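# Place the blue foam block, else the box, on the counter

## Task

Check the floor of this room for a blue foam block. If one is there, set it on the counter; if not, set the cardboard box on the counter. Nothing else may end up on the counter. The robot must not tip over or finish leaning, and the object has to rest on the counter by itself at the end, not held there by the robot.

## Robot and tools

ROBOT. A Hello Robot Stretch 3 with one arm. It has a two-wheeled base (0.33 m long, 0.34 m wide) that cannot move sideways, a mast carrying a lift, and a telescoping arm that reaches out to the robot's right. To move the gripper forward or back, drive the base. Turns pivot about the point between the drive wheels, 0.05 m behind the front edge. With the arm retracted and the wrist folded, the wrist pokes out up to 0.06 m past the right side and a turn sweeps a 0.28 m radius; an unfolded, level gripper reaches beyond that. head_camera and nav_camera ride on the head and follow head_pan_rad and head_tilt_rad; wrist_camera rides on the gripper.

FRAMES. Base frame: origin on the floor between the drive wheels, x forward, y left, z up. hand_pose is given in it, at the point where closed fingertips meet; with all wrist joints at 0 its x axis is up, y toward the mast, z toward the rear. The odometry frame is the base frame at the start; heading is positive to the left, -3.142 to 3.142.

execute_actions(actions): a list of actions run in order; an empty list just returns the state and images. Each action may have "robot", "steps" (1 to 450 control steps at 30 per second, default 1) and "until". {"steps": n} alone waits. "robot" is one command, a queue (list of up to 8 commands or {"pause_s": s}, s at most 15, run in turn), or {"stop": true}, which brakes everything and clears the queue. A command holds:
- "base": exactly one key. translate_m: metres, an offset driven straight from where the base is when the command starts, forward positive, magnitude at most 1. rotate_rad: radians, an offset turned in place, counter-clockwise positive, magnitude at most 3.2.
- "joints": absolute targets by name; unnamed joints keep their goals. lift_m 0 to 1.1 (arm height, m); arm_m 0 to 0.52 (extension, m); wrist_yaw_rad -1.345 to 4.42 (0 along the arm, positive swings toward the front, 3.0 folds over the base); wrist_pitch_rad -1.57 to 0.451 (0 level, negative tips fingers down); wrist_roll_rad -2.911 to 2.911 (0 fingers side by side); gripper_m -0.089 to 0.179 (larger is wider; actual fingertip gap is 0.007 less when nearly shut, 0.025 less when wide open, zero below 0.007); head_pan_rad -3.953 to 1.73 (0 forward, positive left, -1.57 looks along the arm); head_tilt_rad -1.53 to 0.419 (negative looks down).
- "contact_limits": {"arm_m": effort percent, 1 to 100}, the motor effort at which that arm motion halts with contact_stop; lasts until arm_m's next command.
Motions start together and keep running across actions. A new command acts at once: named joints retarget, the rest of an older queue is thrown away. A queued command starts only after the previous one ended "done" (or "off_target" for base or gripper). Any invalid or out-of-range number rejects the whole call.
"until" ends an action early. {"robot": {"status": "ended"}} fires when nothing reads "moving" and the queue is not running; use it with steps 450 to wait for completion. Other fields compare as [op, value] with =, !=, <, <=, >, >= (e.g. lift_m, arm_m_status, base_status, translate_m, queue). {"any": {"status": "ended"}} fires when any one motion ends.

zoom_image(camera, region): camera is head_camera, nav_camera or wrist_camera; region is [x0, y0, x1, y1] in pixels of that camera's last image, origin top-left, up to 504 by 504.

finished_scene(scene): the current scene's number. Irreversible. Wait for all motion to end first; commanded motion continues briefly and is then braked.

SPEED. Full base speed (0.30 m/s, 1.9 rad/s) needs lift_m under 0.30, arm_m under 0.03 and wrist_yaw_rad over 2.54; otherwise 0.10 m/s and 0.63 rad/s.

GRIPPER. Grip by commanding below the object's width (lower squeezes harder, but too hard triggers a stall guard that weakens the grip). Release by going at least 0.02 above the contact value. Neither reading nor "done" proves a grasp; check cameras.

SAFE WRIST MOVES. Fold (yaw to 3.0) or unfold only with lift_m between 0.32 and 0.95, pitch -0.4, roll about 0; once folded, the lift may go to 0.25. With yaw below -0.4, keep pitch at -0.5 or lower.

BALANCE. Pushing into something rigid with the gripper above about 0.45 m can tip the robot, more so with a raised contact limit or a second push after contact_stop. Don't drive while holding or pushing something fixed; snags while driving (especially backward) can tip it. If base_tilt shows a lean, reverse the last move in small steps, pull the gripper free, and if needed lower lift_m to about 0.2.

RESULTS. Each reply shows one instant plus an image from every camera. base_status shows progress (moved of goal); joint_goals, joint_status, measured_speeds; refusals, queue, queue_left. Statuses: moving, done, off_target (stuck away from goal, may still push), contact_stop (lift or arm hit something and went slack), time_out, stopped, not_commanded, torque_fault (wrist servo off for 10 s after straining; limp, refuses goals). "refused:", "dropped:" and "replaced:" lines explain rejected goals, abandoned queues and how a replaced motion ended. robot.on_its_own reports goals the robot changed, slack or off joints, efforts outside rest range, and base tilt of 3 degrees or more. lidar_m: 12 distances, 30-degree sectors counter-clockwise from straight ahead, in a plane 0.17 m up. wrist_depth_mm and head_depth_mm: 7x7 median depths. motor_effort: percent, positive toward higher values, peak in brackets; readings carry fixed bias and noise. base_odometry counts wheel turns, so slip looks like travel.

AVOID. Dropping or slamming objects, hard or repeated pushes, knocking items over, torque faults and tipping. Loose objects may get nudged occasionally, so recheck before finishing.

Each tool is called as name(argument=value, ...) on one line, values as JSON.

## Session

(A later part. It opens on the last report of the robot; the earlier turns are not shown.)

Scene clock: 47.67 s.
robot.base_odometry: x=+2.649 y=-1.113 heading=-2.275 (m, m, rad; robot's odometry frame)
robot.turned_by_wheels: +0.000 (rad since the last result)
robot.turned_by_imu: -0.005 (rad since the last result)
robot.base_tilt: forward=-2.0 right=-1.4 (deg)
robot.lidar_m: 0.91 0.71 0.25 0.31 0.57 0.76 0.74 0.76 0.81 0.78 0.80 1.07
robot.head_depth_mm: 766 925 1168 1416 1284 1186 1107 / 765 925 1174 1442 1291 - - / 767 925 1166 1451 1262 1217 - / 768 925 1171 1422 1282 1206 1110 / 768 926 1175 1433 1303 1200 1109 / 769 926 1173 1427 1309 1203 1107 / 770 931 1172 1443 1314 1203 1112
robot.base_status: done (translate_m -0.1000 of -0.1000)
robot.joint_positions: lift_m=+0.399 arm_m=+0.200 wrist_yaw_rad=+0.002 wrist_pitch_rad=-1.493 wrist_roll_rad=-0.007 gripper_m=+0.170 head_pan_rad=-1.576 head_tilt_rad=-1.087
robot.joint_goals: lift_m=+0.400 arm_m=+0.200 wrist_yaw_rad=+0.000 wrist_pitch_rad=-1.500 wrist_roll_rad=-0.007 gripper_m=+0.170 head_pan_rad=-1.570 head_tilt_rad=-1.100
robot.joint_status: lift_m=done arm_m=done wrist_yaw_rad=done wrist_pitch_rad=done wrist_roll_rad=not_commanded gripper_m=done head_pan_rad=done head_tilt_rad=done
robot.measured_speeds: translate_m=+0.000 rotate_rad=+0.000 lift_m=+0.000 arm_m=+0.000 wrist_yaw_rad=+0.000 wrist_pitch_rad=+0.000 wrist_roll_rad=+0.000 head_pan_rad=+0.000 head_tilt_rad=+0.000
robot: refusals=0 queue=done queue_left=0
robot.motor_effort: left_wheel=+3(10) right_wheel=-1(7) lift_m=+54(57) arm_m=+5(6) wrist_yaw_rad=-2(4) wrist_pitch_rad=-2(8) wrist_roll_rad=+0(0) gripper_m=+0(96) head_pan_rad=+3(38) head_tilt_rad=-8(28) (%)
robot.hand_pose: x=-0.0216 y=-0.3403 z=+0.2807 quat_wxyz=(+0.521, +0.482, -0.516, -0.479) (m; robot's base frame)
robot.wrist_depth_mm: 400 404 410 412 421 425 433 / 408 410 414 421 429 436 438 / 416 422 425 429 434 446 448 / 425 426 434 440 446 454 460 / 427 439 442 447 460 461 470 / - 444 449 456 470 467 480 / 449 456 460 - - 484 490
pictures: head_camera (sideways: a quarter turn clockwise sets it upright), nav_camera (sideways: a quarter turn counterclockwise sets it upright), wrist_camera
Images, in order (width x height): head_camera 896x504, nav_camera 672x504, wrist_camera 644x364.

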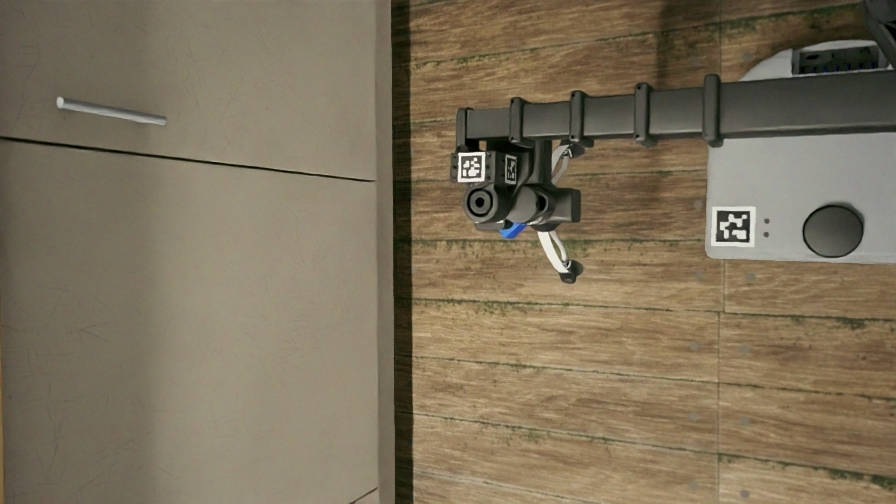

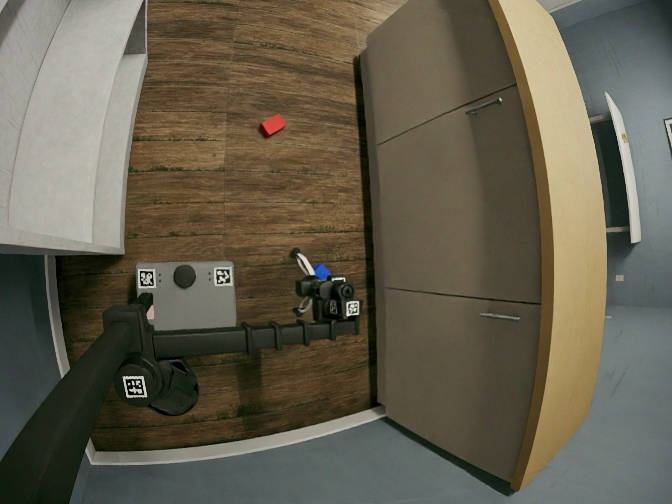

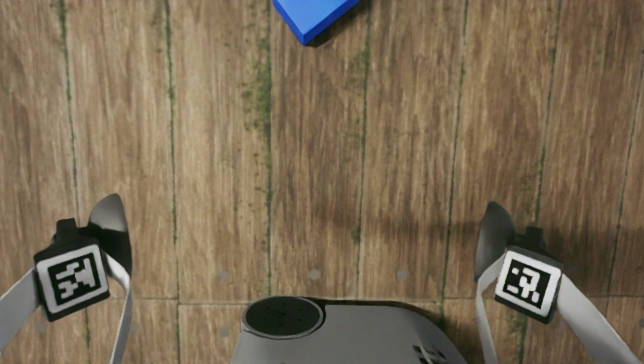

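execute_actions(actions=[{"robot":[{"joints":{"lift_m":0.28,"arm_m":0.32}}],"steps":450,"until":{"robot":{"status":"ended"}}}])

Scene clock: 49.90 s.
robot.base_odometry: x=+2.649 y=-1.113 heading=-2.275 (m, m, rad; robot's odometry frame)
robot.turned_by_wheels: +0.000 (rad since the last result)
robot.turned_by_imu: +0.000 (rad since the last result)
robot.base_tilt: forward=-1.9 right=-1.4 (deg)
robot.lidar_m: 0.91 0.71 0.25 0.31 0.57 0.76 0.74 0.76 0.81 0.78 0.80 1.07
robot.head_depth_mm: 766 922 1166 1412 1281 1185 1111 / 765 925 1173 1412 1290 1201 - / 766 924 1167 1468 1301 1217 - / 767 929 1172 1428 1302 1208 1105 / 764 929 1170 1435 1295 1190 1111 / 768 927 1170 1433 1305 1197 1111 / 770 930 1178 1440 1307 1199 1111
robot.base_status: done (translate_m -0.1000 of -0.1000)
robot.joint_positions: lift_m=+0.281 arm_m=+0.320 wrist_yaw_rad=+0.002 wrist_pitch_rad=-1.495 wrist_roll_rad=-0.007 gripper_m=+0.170 head_pan_rad=-1.576 head_tilt_rad=-1.087
robot.joint_goals: lift_m=+0.280 arm_m=+0.320 wrist_yaw_rad=+0.000 wrist_pitch_rad=-1.500 wrist_roll_rad=-0.007 gripper_m=+0.170 head_pan_rad=-1.570 head_tilt_rad=-1.100
robot.joint_status: lift_m=done arm_m=done wrist_yaw_rad=done wrist_pitch_rad=done wrist_roll_rad=not_commanded gripper_m=done head_pan_rad=done head_tilt_rad=done
robot.measured_speeds: translate_m=+0.000 rotate_rad=+0.000 lift_m=+0.000 arm_m=+0.000 wrist_yaw_rad=+0.000 wrist_pitch_rad=+0.000 wrist_roll_rad=+0.000 head_pan_rad=+0.000 head_tilt_rad=+0.000
robot: refusals=0 queue=done queue_left=0
robot.motor_effort: left_wheel=+2(2) right_wheel=-1(1) lift_m=+16(51) arm_m=+5(5) wrist_yaw_rad=-2(1) wrist_pitch_rad=-2(2) wrist_roll_rad=+0(0) gripper_m=+0(0) head_pan_rad=+2(3) head_tilt_rad=-8(8) (%)
robot.hand_pose: x=-0.0216 y=-0.4600 z=+0.1620 quat_wxyz=(+0.521, +0.483, -0.516, -0.479) (m; robot's base frame)
robot.wrist_depth_mm: 291 296 298 300 307 311 314 / 298 300 305 266 313 317 321 / 302 307 312 317 319 324 329 / 308 310 317 322 326 329 336 / 316 320 323 328 334 336 343 / - 328 333 335 341 343 351 / 332 335 338 345 348 356 361
pictures: head_camera (sideways: a quarter turn clockwise sets it upright), nav_camera (sideways: a quarter turn counterclockwise sets it upright), wrist_camera
Images, in order (width x height): head_camera 896x504, nav_camera 672x504, wrist_camera 644x364.

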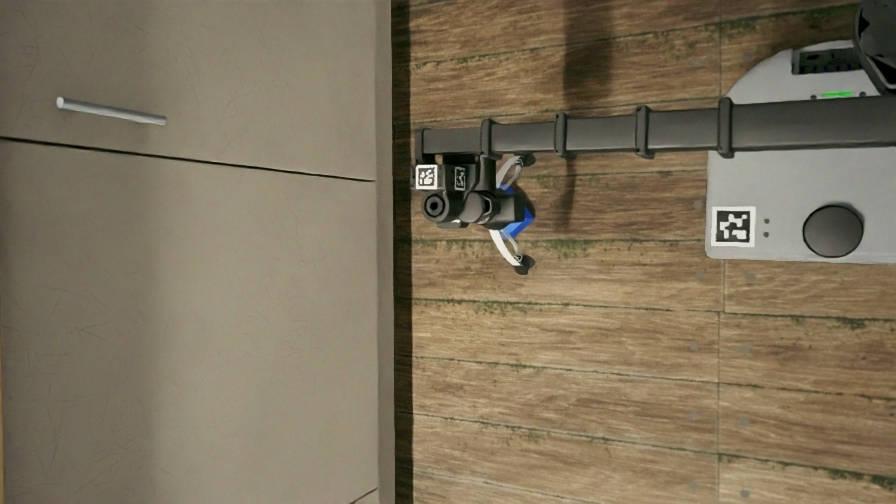

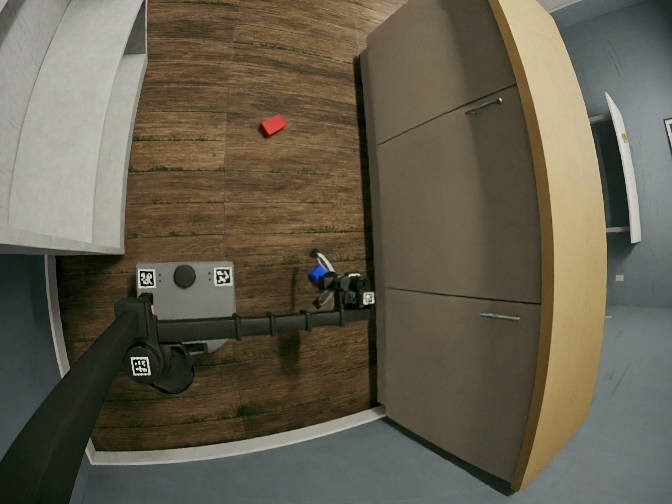

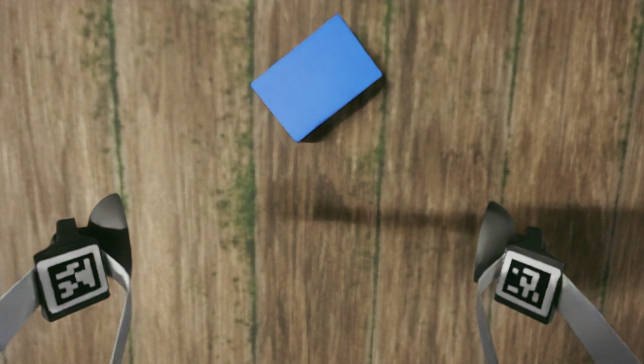

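execute_actions(actions=[{"robot":[{"base":{"translate_m":-0.015},"joints":{"lift_m":0.22,"arm_m":0.395,"wrist_roll_rad":-0.66}}],"steps":450,"until":{"robot":{"status":"ended"}}}])

Scene clock: 52.10 s.
robot.base_odometry: x=+2.658 y=-1.102 heading=-2.275 (m, m, rad; robot's odometry frame)
robot.turned_by_wheels: +0.000 (rad since the last result)
robot.turned_by_imu: +0.000 (rad since the last result)
robot.base_tilt: forward=-2.0 right=-1.4 (deg)
robot.lidar_m: 0.91 0.71 0.25 0.37 0.57 0.76 0.73 0.75 0.81 0.78 0.80 1.07
robot.head_depth_mm: 767 926 1166 1406 1290 1191 1104 / 766 921 1175 1429 1291 1203 - / 766 929 1169 1381 1306 1215 - / 766 926 1174 1424 1300 1205 1110 / 768 933 1170 1430 1300 1203 1114 / 769 928 1168 1437 1310 1203 1118 / 769 931 1168 1440 1314 1203 1112
robot.base_status: done (translate_m -0.0150 of -0.0150)
robot.joint_positions: lift_m=+0.221 arm_m=+0.395 wrist_yaw_rad=+0.002 wrist_pitch_rad=-1.495 wrist_roll_rad=-0.655 gripper_m=+0.170 head_pan_rad=-1.576 head_tilt_rad=-1.087
robot.joint_goals: lift_m=+0.220 arm_m=+0.395 wrist_yaw_rad=+0.000 wrist_pitch_rad=-1.500 wrist_roll_rad=-0.660 gripper_m=+0.170 head_pan_rad=-1.570 head_tilt_rad=-1.100
robot.joint_status: lift_m=done arm_m=done wrist_yaw_rad=done wrist_pitch_rad=done wrist_roll_rad=done gripper_m=done head_pan_rad=done head_tilt_rad=done
robot.measured_speeds: translate_m=+0.000 rotate_rad=+0.000 lift_m=+0.000 arm_m=+0.000 wrist_yaw_rad=+0.000 wrist_pitch_rad=+0.000 wrist_roll_rad=+0.000 head_pan_rad=+0.000 head_tilt_rad=+0.000
robot: refusals=0 queue=done queue_left=0
robot.motor_effort: left_wheel=+2(3) right_wheel=-1(4) lift_m=+16(16) arm_m=+5(5) wrist_yaw_rad=-1(1) wrist_pitch_rad=-2(2) wrist_roll_rad=-2(3) gripper_m=+0(0) head_pan_rad=+3(2) head_tilt_rad=-8(7) (%)
robot.hand_pose: x=-0.0215 y=-0.5350 z=+0.1020 quat_wxyz=(+0.658, +0.610, -0.323, -0.300) (m; robot's base frame)
robot.wrist_depth_mm: 226 232 238 244 251 257 264 / 231 238 243 249 258 264 272 / 237 242 247 215 263 270 277 / 243 248 251 218 271 277 287 / 247 256 261 269 277 284 293 / - 261 268 275 285 291 303 / 261 266 276 284 294 301 311
pictures: head_camera (sideways: a quarter turn clockwise sets it upright), nav_camera (sideways: a quarter turn counterclockwise sets it upright), wrist_camera
Images, in order (width x height): head_camera 896x504, nav_camera 672x504, wrist_camera 644x364.

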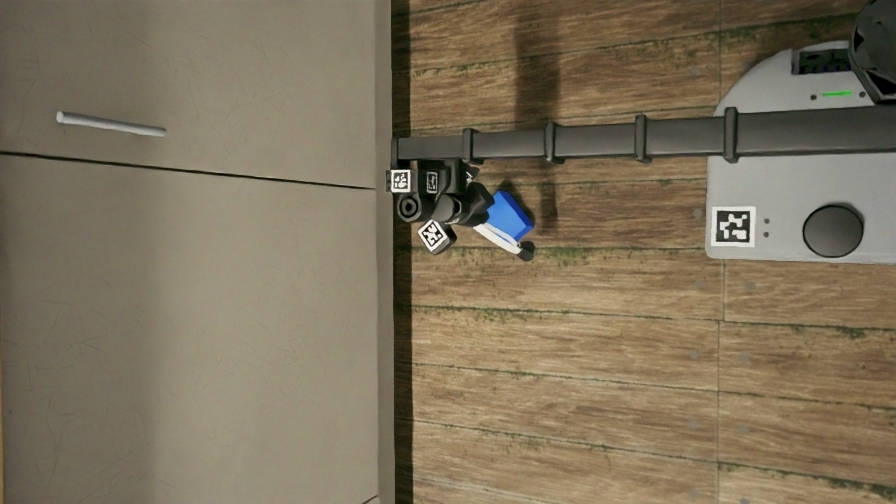

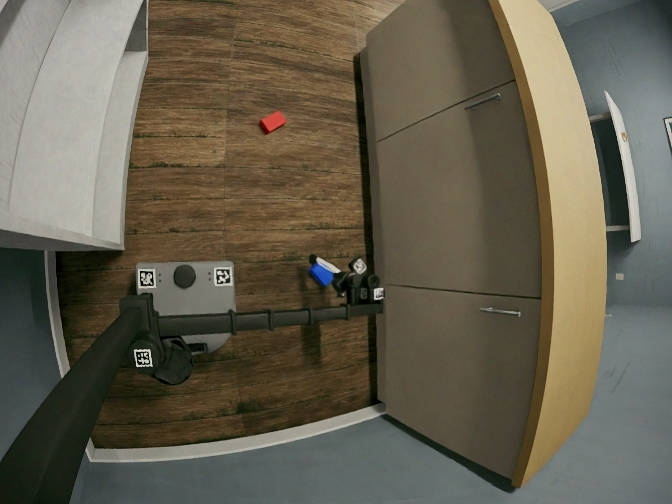

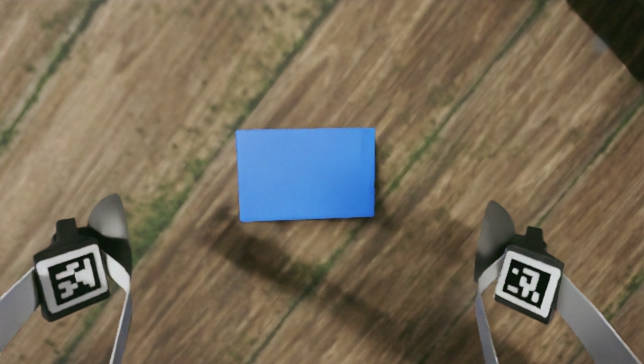

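execute_actions(actions=[{"robot":[{"joints":{"lift_m":0.145}}],"steps":450,"until":{"robot":{"status":"ended"}}}])

Scene clock: 53.67 s.
robot.base_odometry: x=+2.658 y=-1.102 heading=-2.275 (m, m, rad; robot's odometry frame)
robot.turned_by_wheels: +0.000 (rad since the last result)
robot.turned_by_imu: +0.000 (rad since the last result)
robot.base_tilt: forward=-2.0 right=-1.4 (deg)
robot.lidar_m: 0.91 0.71 0.25 0.37 0.57 0.76 0.73 0.75 0.81 0.78 0.80 1.07
robot.head_depth_mm: 766 922 1171 1416 1290 1187 1106 / 768 928 1166 1413 1291 1205 - / 766 924 1169 1465 1298 1212 - / 767 926 1172 1439 1301 1208 1108 / 766 927 1172 1440 1310 1201 1112 / 768 929 1175 1433 1314 1197 1117 / 770 933 1179 1433 1308 1208 1116
robot.base_status: done (translate_m -0.0150 of -0.0150)
robot.joint_positions: lift_m=+0.146 arm_m=+0.395 wrist_yaw_rad=+0.002 wrist_pitch_rad=-1.495 wrist_roll_rad=-0.655 gripper_m=+0.170 head_pan_rad=-1.576 head_tilt_rad=-1.087
robot.joint_goals: lift_m=+0.145 arm_m=+0.395 wrist_yaw_rad=+0.000 wrist_pitch_rad=-1.500 wrist_roll_rad=-0.660 gripper_m=+0.170 head_pan_rad=-1.570 head_tilt_rad=-1.100
robot.joint_status: lift_m=done arm_m=done wrist_yaw_rad=done wrist_pitch_rad=done wrist_roll_rad=done gripper_m=done head_pan_rad=done head_tilt_rad=done
robot.measured_speeds: translate_m=+0.000 rotate_rad=+0.000 lift_m=+0.000 arm_m=+0.000 wrist_yaw_rad=+0.000 wrist_pitch_rad=+0.000 wrist_roll_rad=+0.000 head_pan_rad=+0.000 head_tilt_rad=+0.000
robot: refusals=0 queue=done queue_left=0
robot.motor_effort: left_wheel=+2(2) right_wheel=-1(1) lift_m=+16(17) arm_m=+4(5) wrist_yaw_rad=-2(1) wrist_pitch_rad=-2(2) wrist_roll_rad=-2(2) gripper_m=+0(0) head_pan_rad=+3(3) head_tilt_rad=-8(8) (%)
robot.hand_pose: x=-0.0215 y=-0.5350 z=+0.0270 quat_wxyz=(+0.658, +0.610, -0.323, -0.300) (m; robot's base frame)
robot.wrist_depth_mm: 162 166 170 174 178 184 189 / 166 169 173 178 182 188 194 / 170 173 175 140 185 193 199 / 173 177 139 142 146 198 203 / - 182 142 145 150 202 210 / - 187 191 196 202 207 216 / 187 191 196 202 209 215 222
pictures: head_camera (sideways: a quarter turn clockwise sets it upright), nav_camera (sideways: a quarter turn counterclockwise sets it upright), wrist_camera
Images, in order (width x height): head_camera 896x504, nav_camera 672x504, wrist_camera 644x364.

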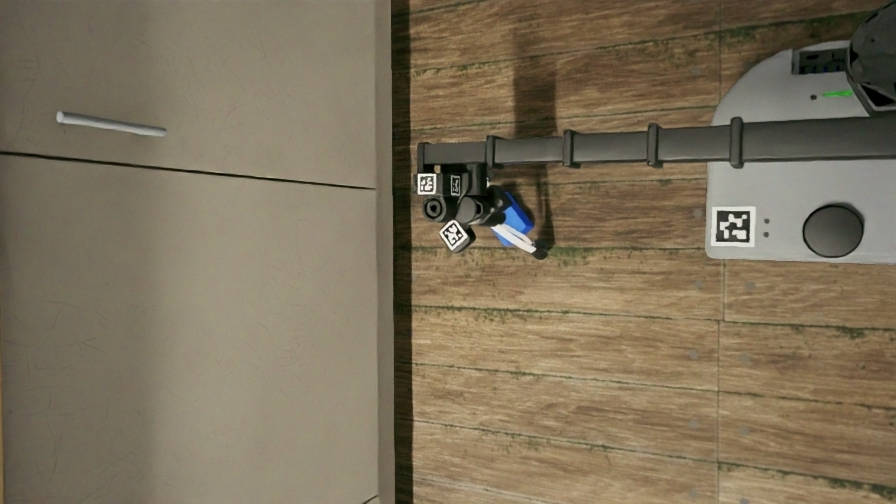

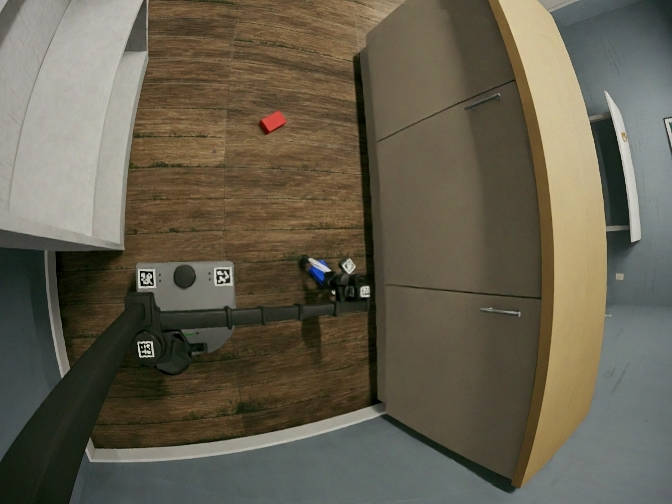

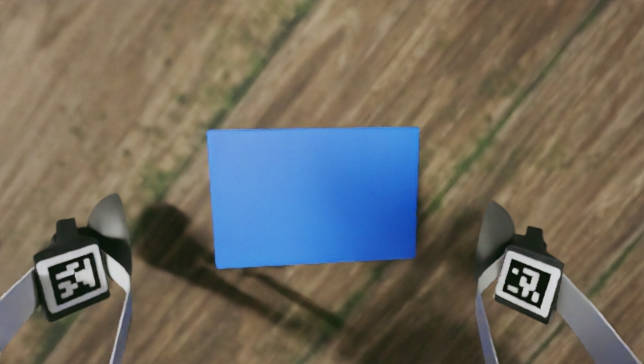

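execute_actions(actions=[{"robot":[{"base":{"translate_m":0.006},"joints":{"lift_m":0.138,"arm_m":0.41}},{"joints":{"gripper_m":0.04}},{"joints":{"lift_m":0.2}}],"steps":450,"until":{"robot":{"status":"ended"}}}])

Scene clock: 58.00 s.
robot.base_odometry: x=+2.654 y=-1.106 heading=-2.275 (m, m, rad; robot's odometry frame)
robot.turned_by_wheels: +0.000 (rad since the last result)
robot.turned_by_imu: -0.001 (rad since the last result)
robot.base_tilt: forward=-2.0 right=-1.4 (deg)
robot.lidar_m: 0.91 0.71 0.25 0.35 0.57 0.77 0.73 0.75 0.81 0.77 0.80 1.07
robot.head_depth_mm: 765 927 1169 1409 1288 1183 1110 / 763 928 1166 1411 1289 1204 - / 766 925 1169 1391 1291 1208 - / 764 928 1171 1428 1299 1214 1107 / 767 928 1175 1434 1306 1191 1106 / 766 926 1173 1430 1310 1204 1112 / 771 928 1174 1434 1304 1209 1111
robot.base_status: done (translate_m +0.0060 of +0.0060)
robot.joint_positions: lift_m=+0.199 arm_m=+0.410 wrist_yaw_rad=+0.000 wrist_pitch_rad=-1.503 wrist_roll_rad=-0.655 gripper_m=+0.048 head_pan_rad=-1.576 head_tilt_rad=-1.087
robot.joint_goals: lift_m=+0.200 arm_m=+0.410 wrist_yaw_rad=+0.000 wrist_pitch_rad=-1.500 wrist_roll_rad=-0.660 gripper_m=+0.047 head_pan_rad=-1.570 head_tilt_rad=-1.100
robot.joint_status: lift_m=done arm_m=done wrist_yaw_rad=done wrist_pitch_rad=done wrist_roll_rad=done gripper_m=done head_pan_rad=done head_tilt_rad=done
robot.measured_speeds: translate_m=+0.000 rotate_rad=+0.000 lift_m=+0.000 arm_m=+0.000 wrist_yaw_rad=+0.000 wrist_pitch_rad=+0.000 wrist_roll_rad=+0.000 head_pan_rad=+0.000 head_tilt_rad=+0.000
robot: refusals=0 queue=done queue_left=0
robot.on_its_own: gripper_m is held at +0.047, not at your +0.040, by its stall guard, which is not easing now
robot.motor_effort: left_wheel=+4(8) right_wheel=-2(6) lift_m=+54(57) arm_m=+5(5) wrist_yaw_rad=+1(1) wrist_pitch_rad=+1(3) wrist_roll_rad=-2(2) gripper_m=-22(100) head_pan_rad=+2(3) head_tilt_rad=-8(8) (%)
robot.hand_pose: x=-0.0215 y=-0.5480 z=+0.0808 quat_wxyz=(+0.655, +0.613, -0.323, -0.302) (m; robot's base frame)
robot.wrist_depth_mm: 209 213 219 223 228 236 241 / 214 219 224 228 234 242 247 / 218 223 229 236 241 246 254 / 223 229 128 131 150 253 260 / 229 232 131 134 136 262 268 / 235 242 134 137 141 269 277 / 239 247 255 261 270 276 285
pictures: head_camera (sideways: a quarter turn clockwise sets it upright), nav_camera (sideways: a quarter turn counterclockwise sets it upright), wrist_camera
Images, in order (width x height): head_camera 896x504, nav_camera 672x504, wrist_camera 644x364.

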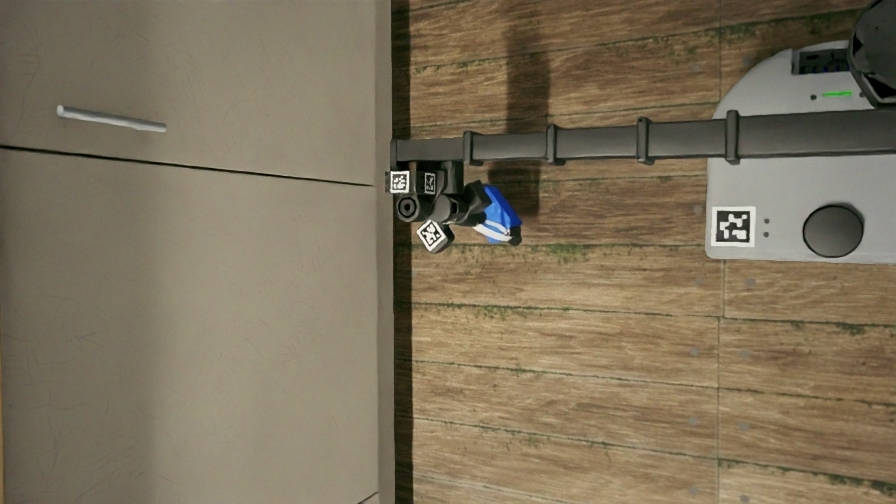

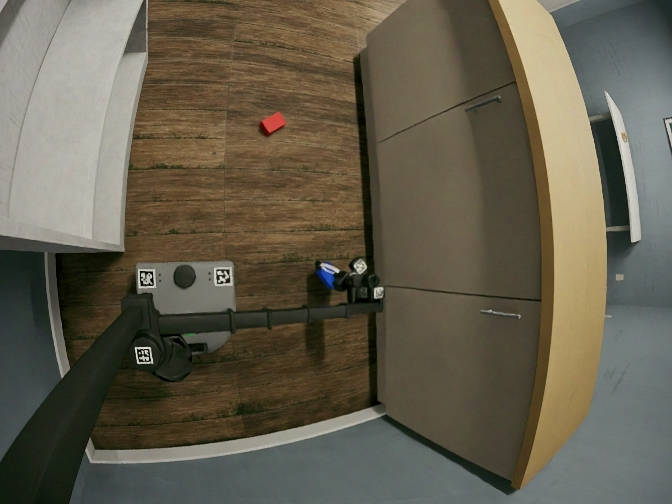

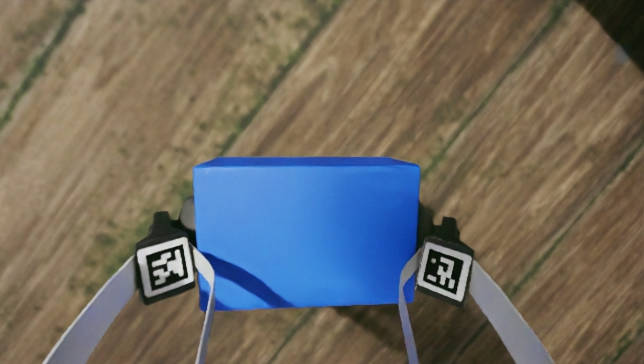

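execute_actions(actions=[{"robot":[{"joints":{"lift_m":0.35,"arm_m":0.15}},{"joints":{"lift_m":0.95,"wrist_pitch_rad":0.05,"wrist_roll_rad":0,"head_tilt_rad":-0.5}}],"steps":450,"until":{"robot":{"status":"ended"}}}])

Scene clock: 67.40 s.
robot.base_odometry: x=+2.654 y=-1.106 heading=-2.275 (m, m, rad; robot's odometry frame)
robot.turned_by_wheels: +0.000 (rad since the last result)
robot.turned_by_imu: -0.001 (rad since the last result)
robot.base_tilt: forward=-1.9 right=-1.4 (deg)
robot.lidar_m: 0.91 0.71 0.25 0.35 0.57 0.76 0.73 0.76 0.81 0.77 0.80 1.07
robot.head_depth_mm: 2425 2401 1174 - - 1079 1225 / 3481 3697 1183 - - 1074 1232 / 3595 3882 1182 - - 1073 1225 / 3588 3809 1183 822 935 1062 1258 / 3538 3934 1180 860 932 1057 1259 / 3615 3894 1176 861 935 1058 1258 / 3562 3813 1174 863 935 1065 1260
robot.base_status: done (translate_m +0.0060 of +0.0060)
robot.joint_positions: lift_m=+0.949 arm_m=+0.150 wrist_yaw_rad=+0.000 wrist_pitch_rad=+0.021 wrist_roll_rad=-0.005 gripper_m=+0.048 head_pan_rad=-1.576 head_tilt_rad=-0.508
robot.joint_goals: lift_m=+0.950 arm_m=+0.150 wrist_yaw_rad=+0.000 wrist_pitch_rad=+0.050 wrist_roll_rad=+0.000 gripper_m=+0.047 head_pan_rad=-1.570 head_tilt_rad=-0.500
robot.joint_status: lift_m=done arm_m=done wrist_yaw_rad=done wrist_pitch_rad=done wrist_roll_rad=done gripper_m=done head_pan_rad=done head_tilt_rad=done
robot.measured_speeds: translate_m=+0.000 rotate_rad=+0.000 lift_m=+0.000 arm_m=+0.000 wrist_yaw_rad=+0.000 wrist_pitch_rad=+0.000 wrist_roll_rad=+0.000 head_pan_rad=+0.000 head_tilt_rad=+0.000
robot: refusals=0 queue=done queue_left=0
robot.on_its_own: gripper_m is held at +0.047, not at your +0.040, by its stall guard, which is not easing now
robot.motor_effort: left_wheel=+3(3) right_wheel=-2(3) lift_m=+54(54) arm_m=-4(6) wrist_yaw_rad=+0(1) wrist_pitch_rad=+10(12) wrist_roll_rad=+2(2) gripper_m=-22(23) head_pan_rad=+3(3) head_tilt_rad=+4(40) (%)
robot.hand_pose: x=-0.0214 y=-0.5520 z=+1.0692 quat_wxyz=(+0.709, -0.007, -0.705, +0.007) (m; robot's base frame)
robot.wrist_depth_mm: - - - - - - 786 / - - - - - - 777 / - - - - - - 768 / - - 128 131 151 - 770 / 569 637 130 134 137 651 669 / 407 391 133 137 140 449 450 / 388 410 412 420 428 435 444
pictures: head_camera (sideways: a quarter turn clockwise sets it upright), nav_camera (sideways: a quarter turn counterclockwise sets it upright), wrist_camera
Images, in order (width x height): head_camera 896x504, nav_camera 672x504, wrist_camera 644x364.

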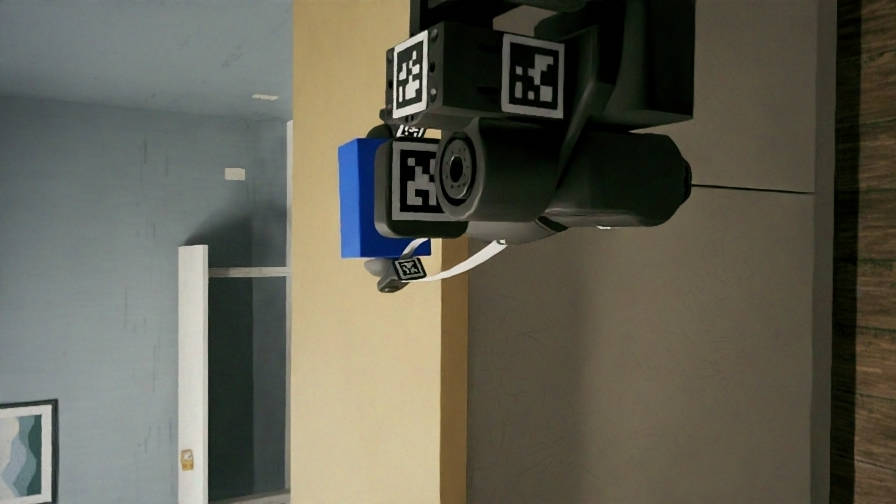

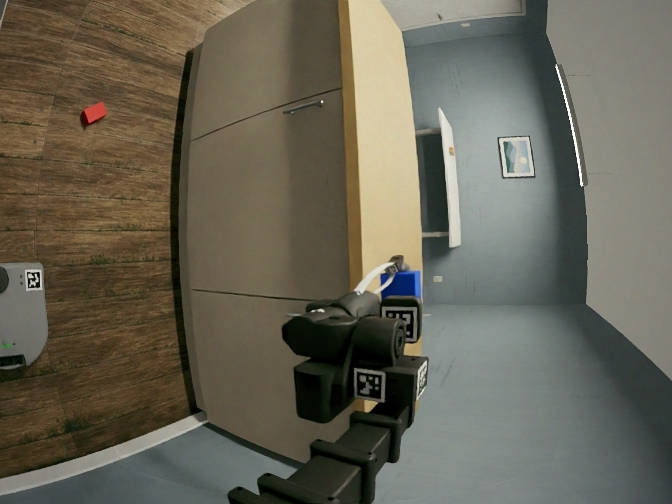

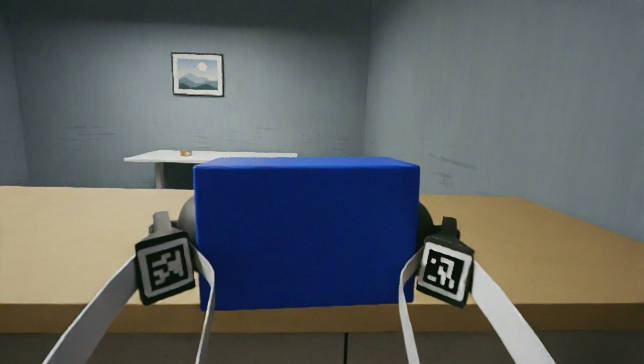

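execute_actions(actions=[{"robot":[{"joints":{"lift_m":0.88,"arm_m":0.5}},{"joints":{"lift_m":0.845}}],"steps":450,"until":{"robot":{"status":"ended"}}}])

Scene clock: 72.30 s.
robot.base_odometry: x=+2.654 y=-1.106 heading=-2.275 (m, m, rad; robot's odometry frame)
robot.turned_by_wheels: +0.000 (rad since the last result)
robot.turned_by_imu: -0.001 (rad since the last result)
robot.base_tilt: forward=-1.9 right=-1.3 (deg)
robot.lidar_m: 0.91 0.71 0.25 0.35 0.57 0.76 0.73 0.76 0.81 0.77 0.80 1.07
robot.head_depth_mm: 2438 2420 1181 853 - 1068 1252 / 3468 3704 1264 868 944 1053 1230 / 3552 3874 1261 867 930 1055 1230 / 3582 3916 1225 861 934 1055 1257 / 3609 3855 1174 858 930 1059 1254 / 3579 3852 1184 863 935 1057 1262 / 3629 3861 1180 863 942 1064 1260
robot.base_status: done (translate_m +0.0060 of +0.0060)
robot.joint_positions: lift_m=+0.846 arm_m=+0.500 wrist_yaw_rad=+0.000 wrist_pitch_rad=+0.021 wrist_roll_rad=-0.004 gripper_m=+0.048 head_pan_rad=-1.576 head_tilt_rad=-0.507
robot.joint_goals: lift_m=+0.845 arm_m=+0.500 wrist_yaw_rad=+0.000 wrist_pitch_rad=+0.050 wrist_roll_rad=+0.000 gripper_m=+0.047 head_pan_rad=-1.570 head_tilt_rad=-0.500
robot.joint_status: lift_m=done arm_m=done wrist_yaw_rad=done wrist_pitch_rad=done wrist_roll_rad=done gripper_m=done head_pan_rad=done head_tilt_rad=done
robot.measured_speeds: translate_m=+0.000 rotate_rad=+0.000 lift_m=+0.000 arm_m=+0.000 wrist_yaw_rad=+0.000 wrist_pitch_rad=+0.000 wrist_roll_rad=+0.000 head_pan_rad=+0.000 head_tilt_rad=+0.000
robot: refusals=0 queue=done queue_left=0
robot.on_its_own: gripper_m is held at +0.047, not at your +0.040, by its stall guard, which is not easing now
robot.motor_effort: left_wheel=+3(3) right_wheel=-2(2) lift_m=+16(53) arm_m=+5(5) wrist_yaw_rad=+0(0) wrist_pitch_rad=+10(10) wrist_roll_rad=+2(2) gripper_m=-22(23) head_pan_rad=+2(3) head_tilt_rad=+4(4) (%)
robot.hand_pose: x=-0.0214 y=-0.9013 z=+0.9657 quat_wxyz=(+0.709, -0.007, -0.705, +0.007) (m; robot's base frame)
robot.wrist_depth_mm: - - - - - - 761 / - - - - - - 771 / - - - - - - 757 / 510 525 128 131 152 919 715 / 298 330 130 134 136 337 344 / 211 203 133 137 140 231 234 / - 164 168 170 172 174 176
pictures: head_camera (sideways: a quarter turn clockwise sets it upright), nav_camera (sideways: a quarter turn counterclockwise sets it upright), wrist_camera
Images, in order (width x height): head_camera 896x504, nav_camera 672x504, wrist_camera 644x364.

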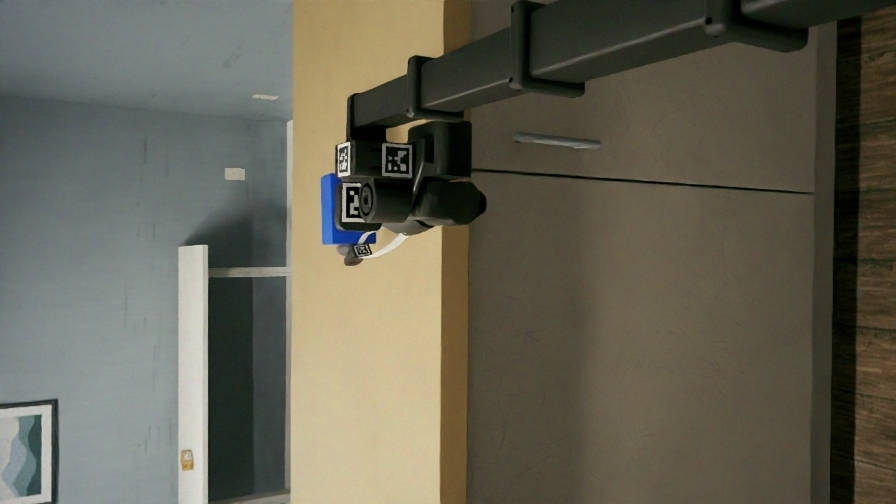

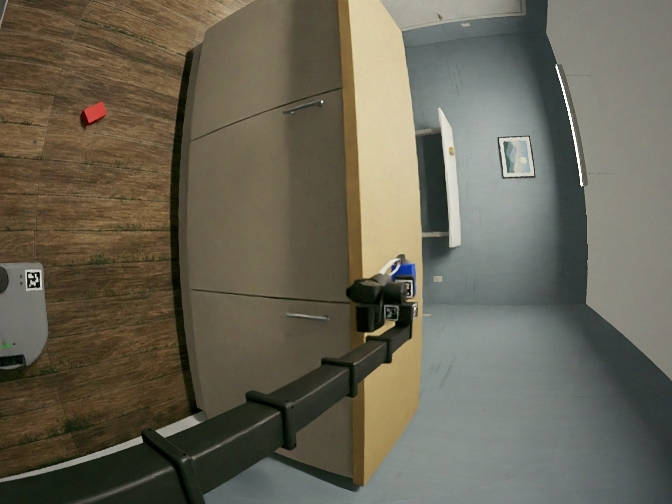

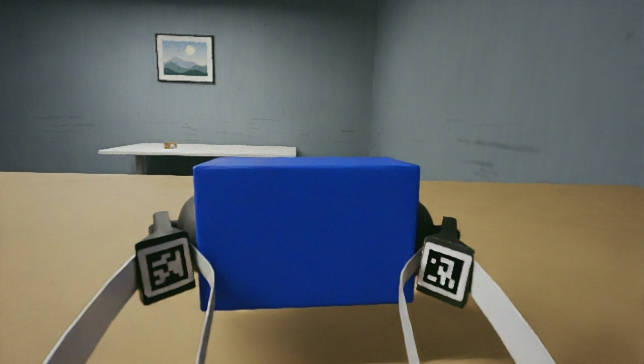

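execute_actions(actions=[{"robot":[{"joints":{"lift_m":0.816}}],"steps":450,"until":{"robot":{"status":"ended"}}}])

Scene clock: 73.43 s.
robot.base_odometry: x=+2.654 y=-1.106 heading=-2.275 (m, m, rad; robot's odometry frame)
robot.turned_by_wheels: +0.000 (rad since the last result)
robot.turned_by_imu: +0.000 (rad since the last result)
robot.base_tilt: forward=-1.9 right=-1.4 (deg)
robot.lidar_m: 0.91 0.71 0.25 0.34 0.57 0.77 0.73 0.76 0.81 0.78 0.80 1.08
robot.head_depth_mm: 2426 2414 1177 852 891 - 1247 / 3480 3745 1172 - 925 1054 1230 / 3632 3919 1224 - 932 1056 1232 / 3566 3841 1175 859 933 1062 1261 / 3555 3793 1175 859 929 1058 1245 / 3555 3888 1173 860 937 1062 1254 / 3548 3847 1179 862 935 1063 1258
robot.base_status: done (translate_m +0.0060 of +0.0060)
robot.joint_positions: lift_m=+0.817 arm_m=+0.500 wrist_yaw_rad=+0.000 wrist_pitch_rad=+0.021 wrist_roll_rad=-0.004 gripper_m=+0.048 head_pan_rad=-1.576 head_tilt_rad=-0.507
robot.joint_goals: lift_m=+0.816 arm_m=+0.500 wrist_yaw_rad=+0.000 wrist_pitch_rad=+0.050 wrist_roll_rad=+0.000 gripper_m=+0.047 head_pan_rad=-1.570 head_tilt_rad=-0.500
robot.joint_status: lift_m=done arm_m=done wrist_yaw_rad=done wrist_pitch_rad=done wrist_roll_rad=done gripper_m=done head_pan_rad=done head_tilt_rad=done
robot.measured_speeds: translate_m=+0.000 rotate_rad=+0.000 lift_m=+0.000 arm_m=+0.000 wrist_yaw_rad=+0.000 wrist_pitch_rad=+0.000 wrist_roll_rad=+0.000 head_pan_rad=+0.000 head_tilt_rad=+0.000
robot: refusals=0 queue=done queue_left=0
robot.on_its_own: gripper_m is held at +0.047, not at your +0.040, by its stall guard, which is not easing now
robot.motor_effort: left_wheel=+3(4) right_wheel=-1(2) lift_m=+16(16) arm_m=+5(5) wrist_yaw_rad=+0(0) wrist_pitch_rad=+10(10) wrist_roll_rad=+2(2) gripper_m=-22(22) head_pan_rad=+4(3) head_tilt_rad=+4(4) (%)
robot.hand_pose: x=-0.0214 y=-0.9013 z=+0.9366 quat_wxyz=(+0.709, -0.007, -0.705, +0.007) (m; robot's base frame)
robot.wrist_depth_mm: - - - - - - 761 / - - - - - - 768 / - - - - - - 771 / 377 393 128 132 151 474 499 / 222 244 131 133 136 251 255 / 157 150 134 137 140 171 173 / - 122 124 125 127 129 130
pictures: head_camera (sideways: a quarter turn clockwise sets it upright), nav_camera (sideways: a quarter turn counterclockwise sets it upright), wrist_camera
Images, in order (width x height): head_camera 896x504, nav_camera 672x504, wrist_camera 644x364.

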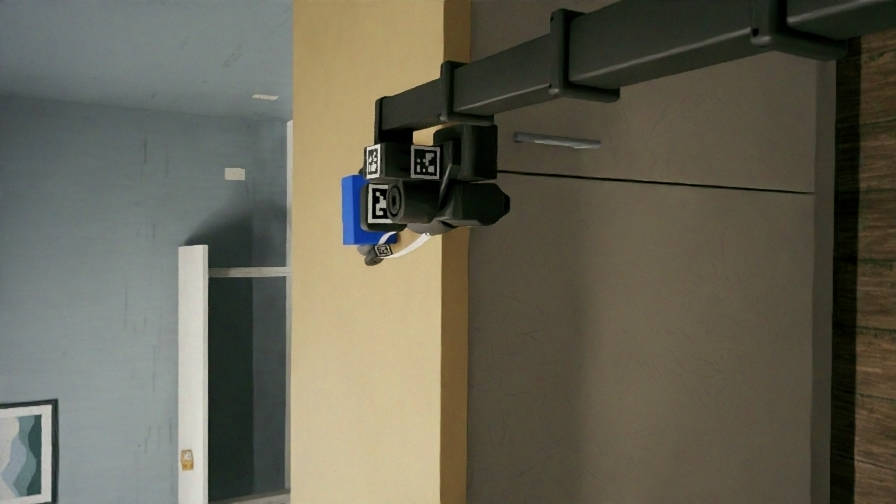

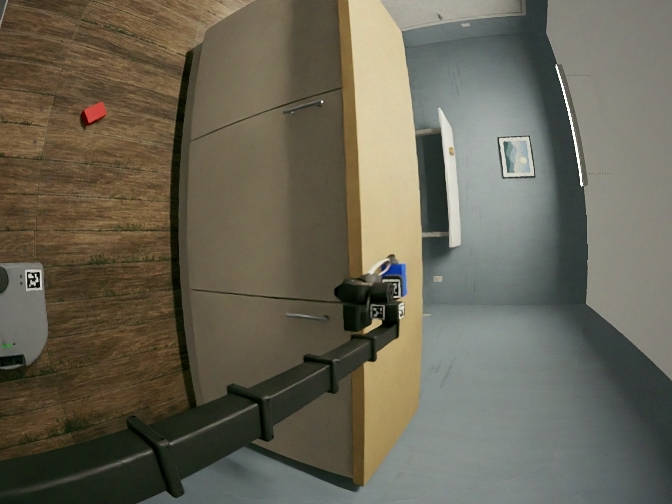

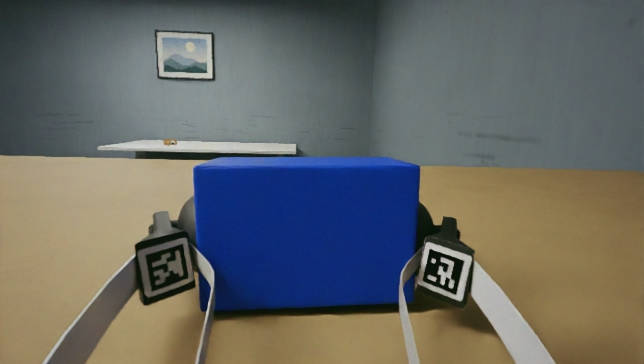

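execute_actions(actions=[{"robot":[{"joints":{"lift_m":0.811}},{"joints":{"gripper_m":0.15}},{"joints":{"arm_m":0.38}}],"steps":450,"until":{"robot":{"status":"ended"}}}])

Scene clock: 77.77 s.
robot.base_odometry: x=+2.654 y=-1.106 heading=-2.275 (m, m, rad; robot's odometry frame)
robot.turned_by_wheels: +0.000 (rad since the last result)
robot.turned_by_imu: -0.001 (rad since the last result)
robot.base_tilt: forward=-2.0 right=-1.4 (deg)
robot.lidar_m: 0.91 0.71 0.25 0.35 0.57 0.76 0.73 0.76 0.81 0.78 0.80 1.07
robot.head_depth_mm: 2442 2402 1177 854 908 - 1262 / 3440 3660 1180 872 960 1053 1235 / 3596 3838 1175 900 958 1050 1234 / 3575 3811 1183 860 934 1054 1231 / 3606 3924 1175 860 936 1060 1260 / 3562 3824 1178 861 935 1064 1255 / 3626 3836 1175 861 937 1064 1257
robot.base_status: done (translate_m +0.0060 of +0.0060)
robot.joint_positions: lift_m=+0.812 arm_m=+0.380 wrist_yaw_rad=+0.000 wrist_pitch_rad=+0.033 wrist_roll_rad=-0.004 gripper_m=+0.150 head_pan_rad=-1.576 head_tilt_rad=-0.507
robot.joint_goals: lift_m=+0.811 arm_m=+0.380 wrist_yaw_rad=+0.000 wrist_pitch_rad=+0.050 wrist_roll_rad=+0.000 gripper_m=+0.150 head_pan_rad=-1.570 head_tilt_rad=-0.500
robot.joint_status: lift_m=done arm_m=done wrist_yaw_rad=done wrist_pitch_rad=done wrist_roll_rad=done gripper_m=done head_pan_rad=done head_tilt_rad=done
robot.measured_speeds: translate_m=+0.000 rotate_rad=+0.000 lift_m=+0.000 arm_m=+0.000 wrist_yaw_rad=+0.000 wrist_pitch_rad=+0.000 wrist_roll_rad=+0.000 head_pan_rad=+0.000 head_tilt_rad=+0.000
robot: refusals=0 queue=done queue_left=0
robot.motor_effort: left_wheel=+2(3) right_wheel=-1(2) lift_m=+15(16) arm_m=-5(5) wrist_yaw_rad=-1(0) wrist_pitch_rad=+6(10) wrist_roll_rad=+1(2) gripper_m=+0(95) head_pan_rad=+3(2) head_tilt_rad=+4(4) (%)
robot.hand_pose: x=-0.0214 y=-0.7822 z=+0.9347 quat_wxyz=(+0.709, -0.011, -0.705, +0.011) (m; robot's base frame)
robot.wrist_depth_mm: - - - - - - 778 / - - - - - - 766 / - - - - - - 762 / 385 404 357 251 457 487 513 / 220 246 230 235 243 277 254 / - 152 159 162 164 - 170 / 136 138 140 142 145 147 150
pictures: head_camera (sideways: a quarter turn clockwise sets it upright), nav_camera (sideways: a quarter turn counterclockwise sets it upright), wrist_camera
Images, in order (width x height): head_camera 896x504, nav_camera 672x504, wrist_camera 644x364.

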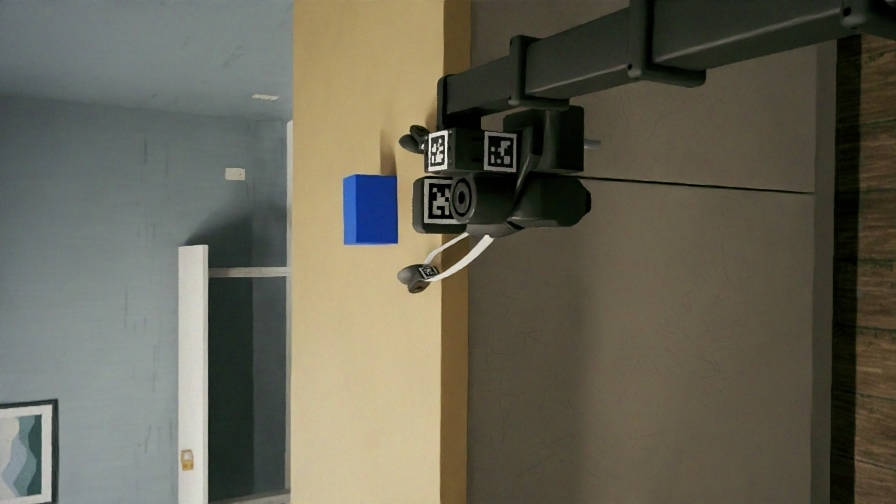

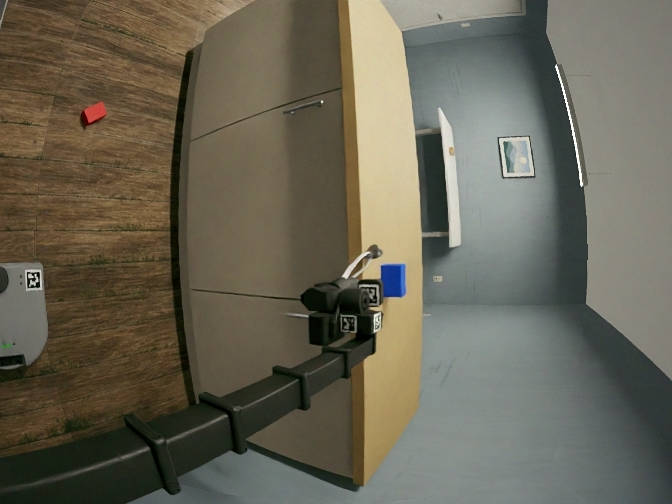

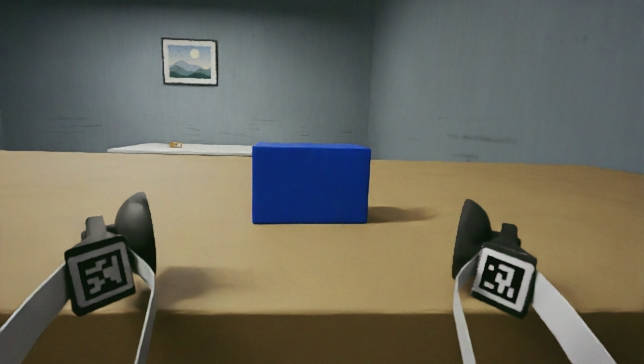

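finished_scene(scene=1)

The scene is finished: the task was done.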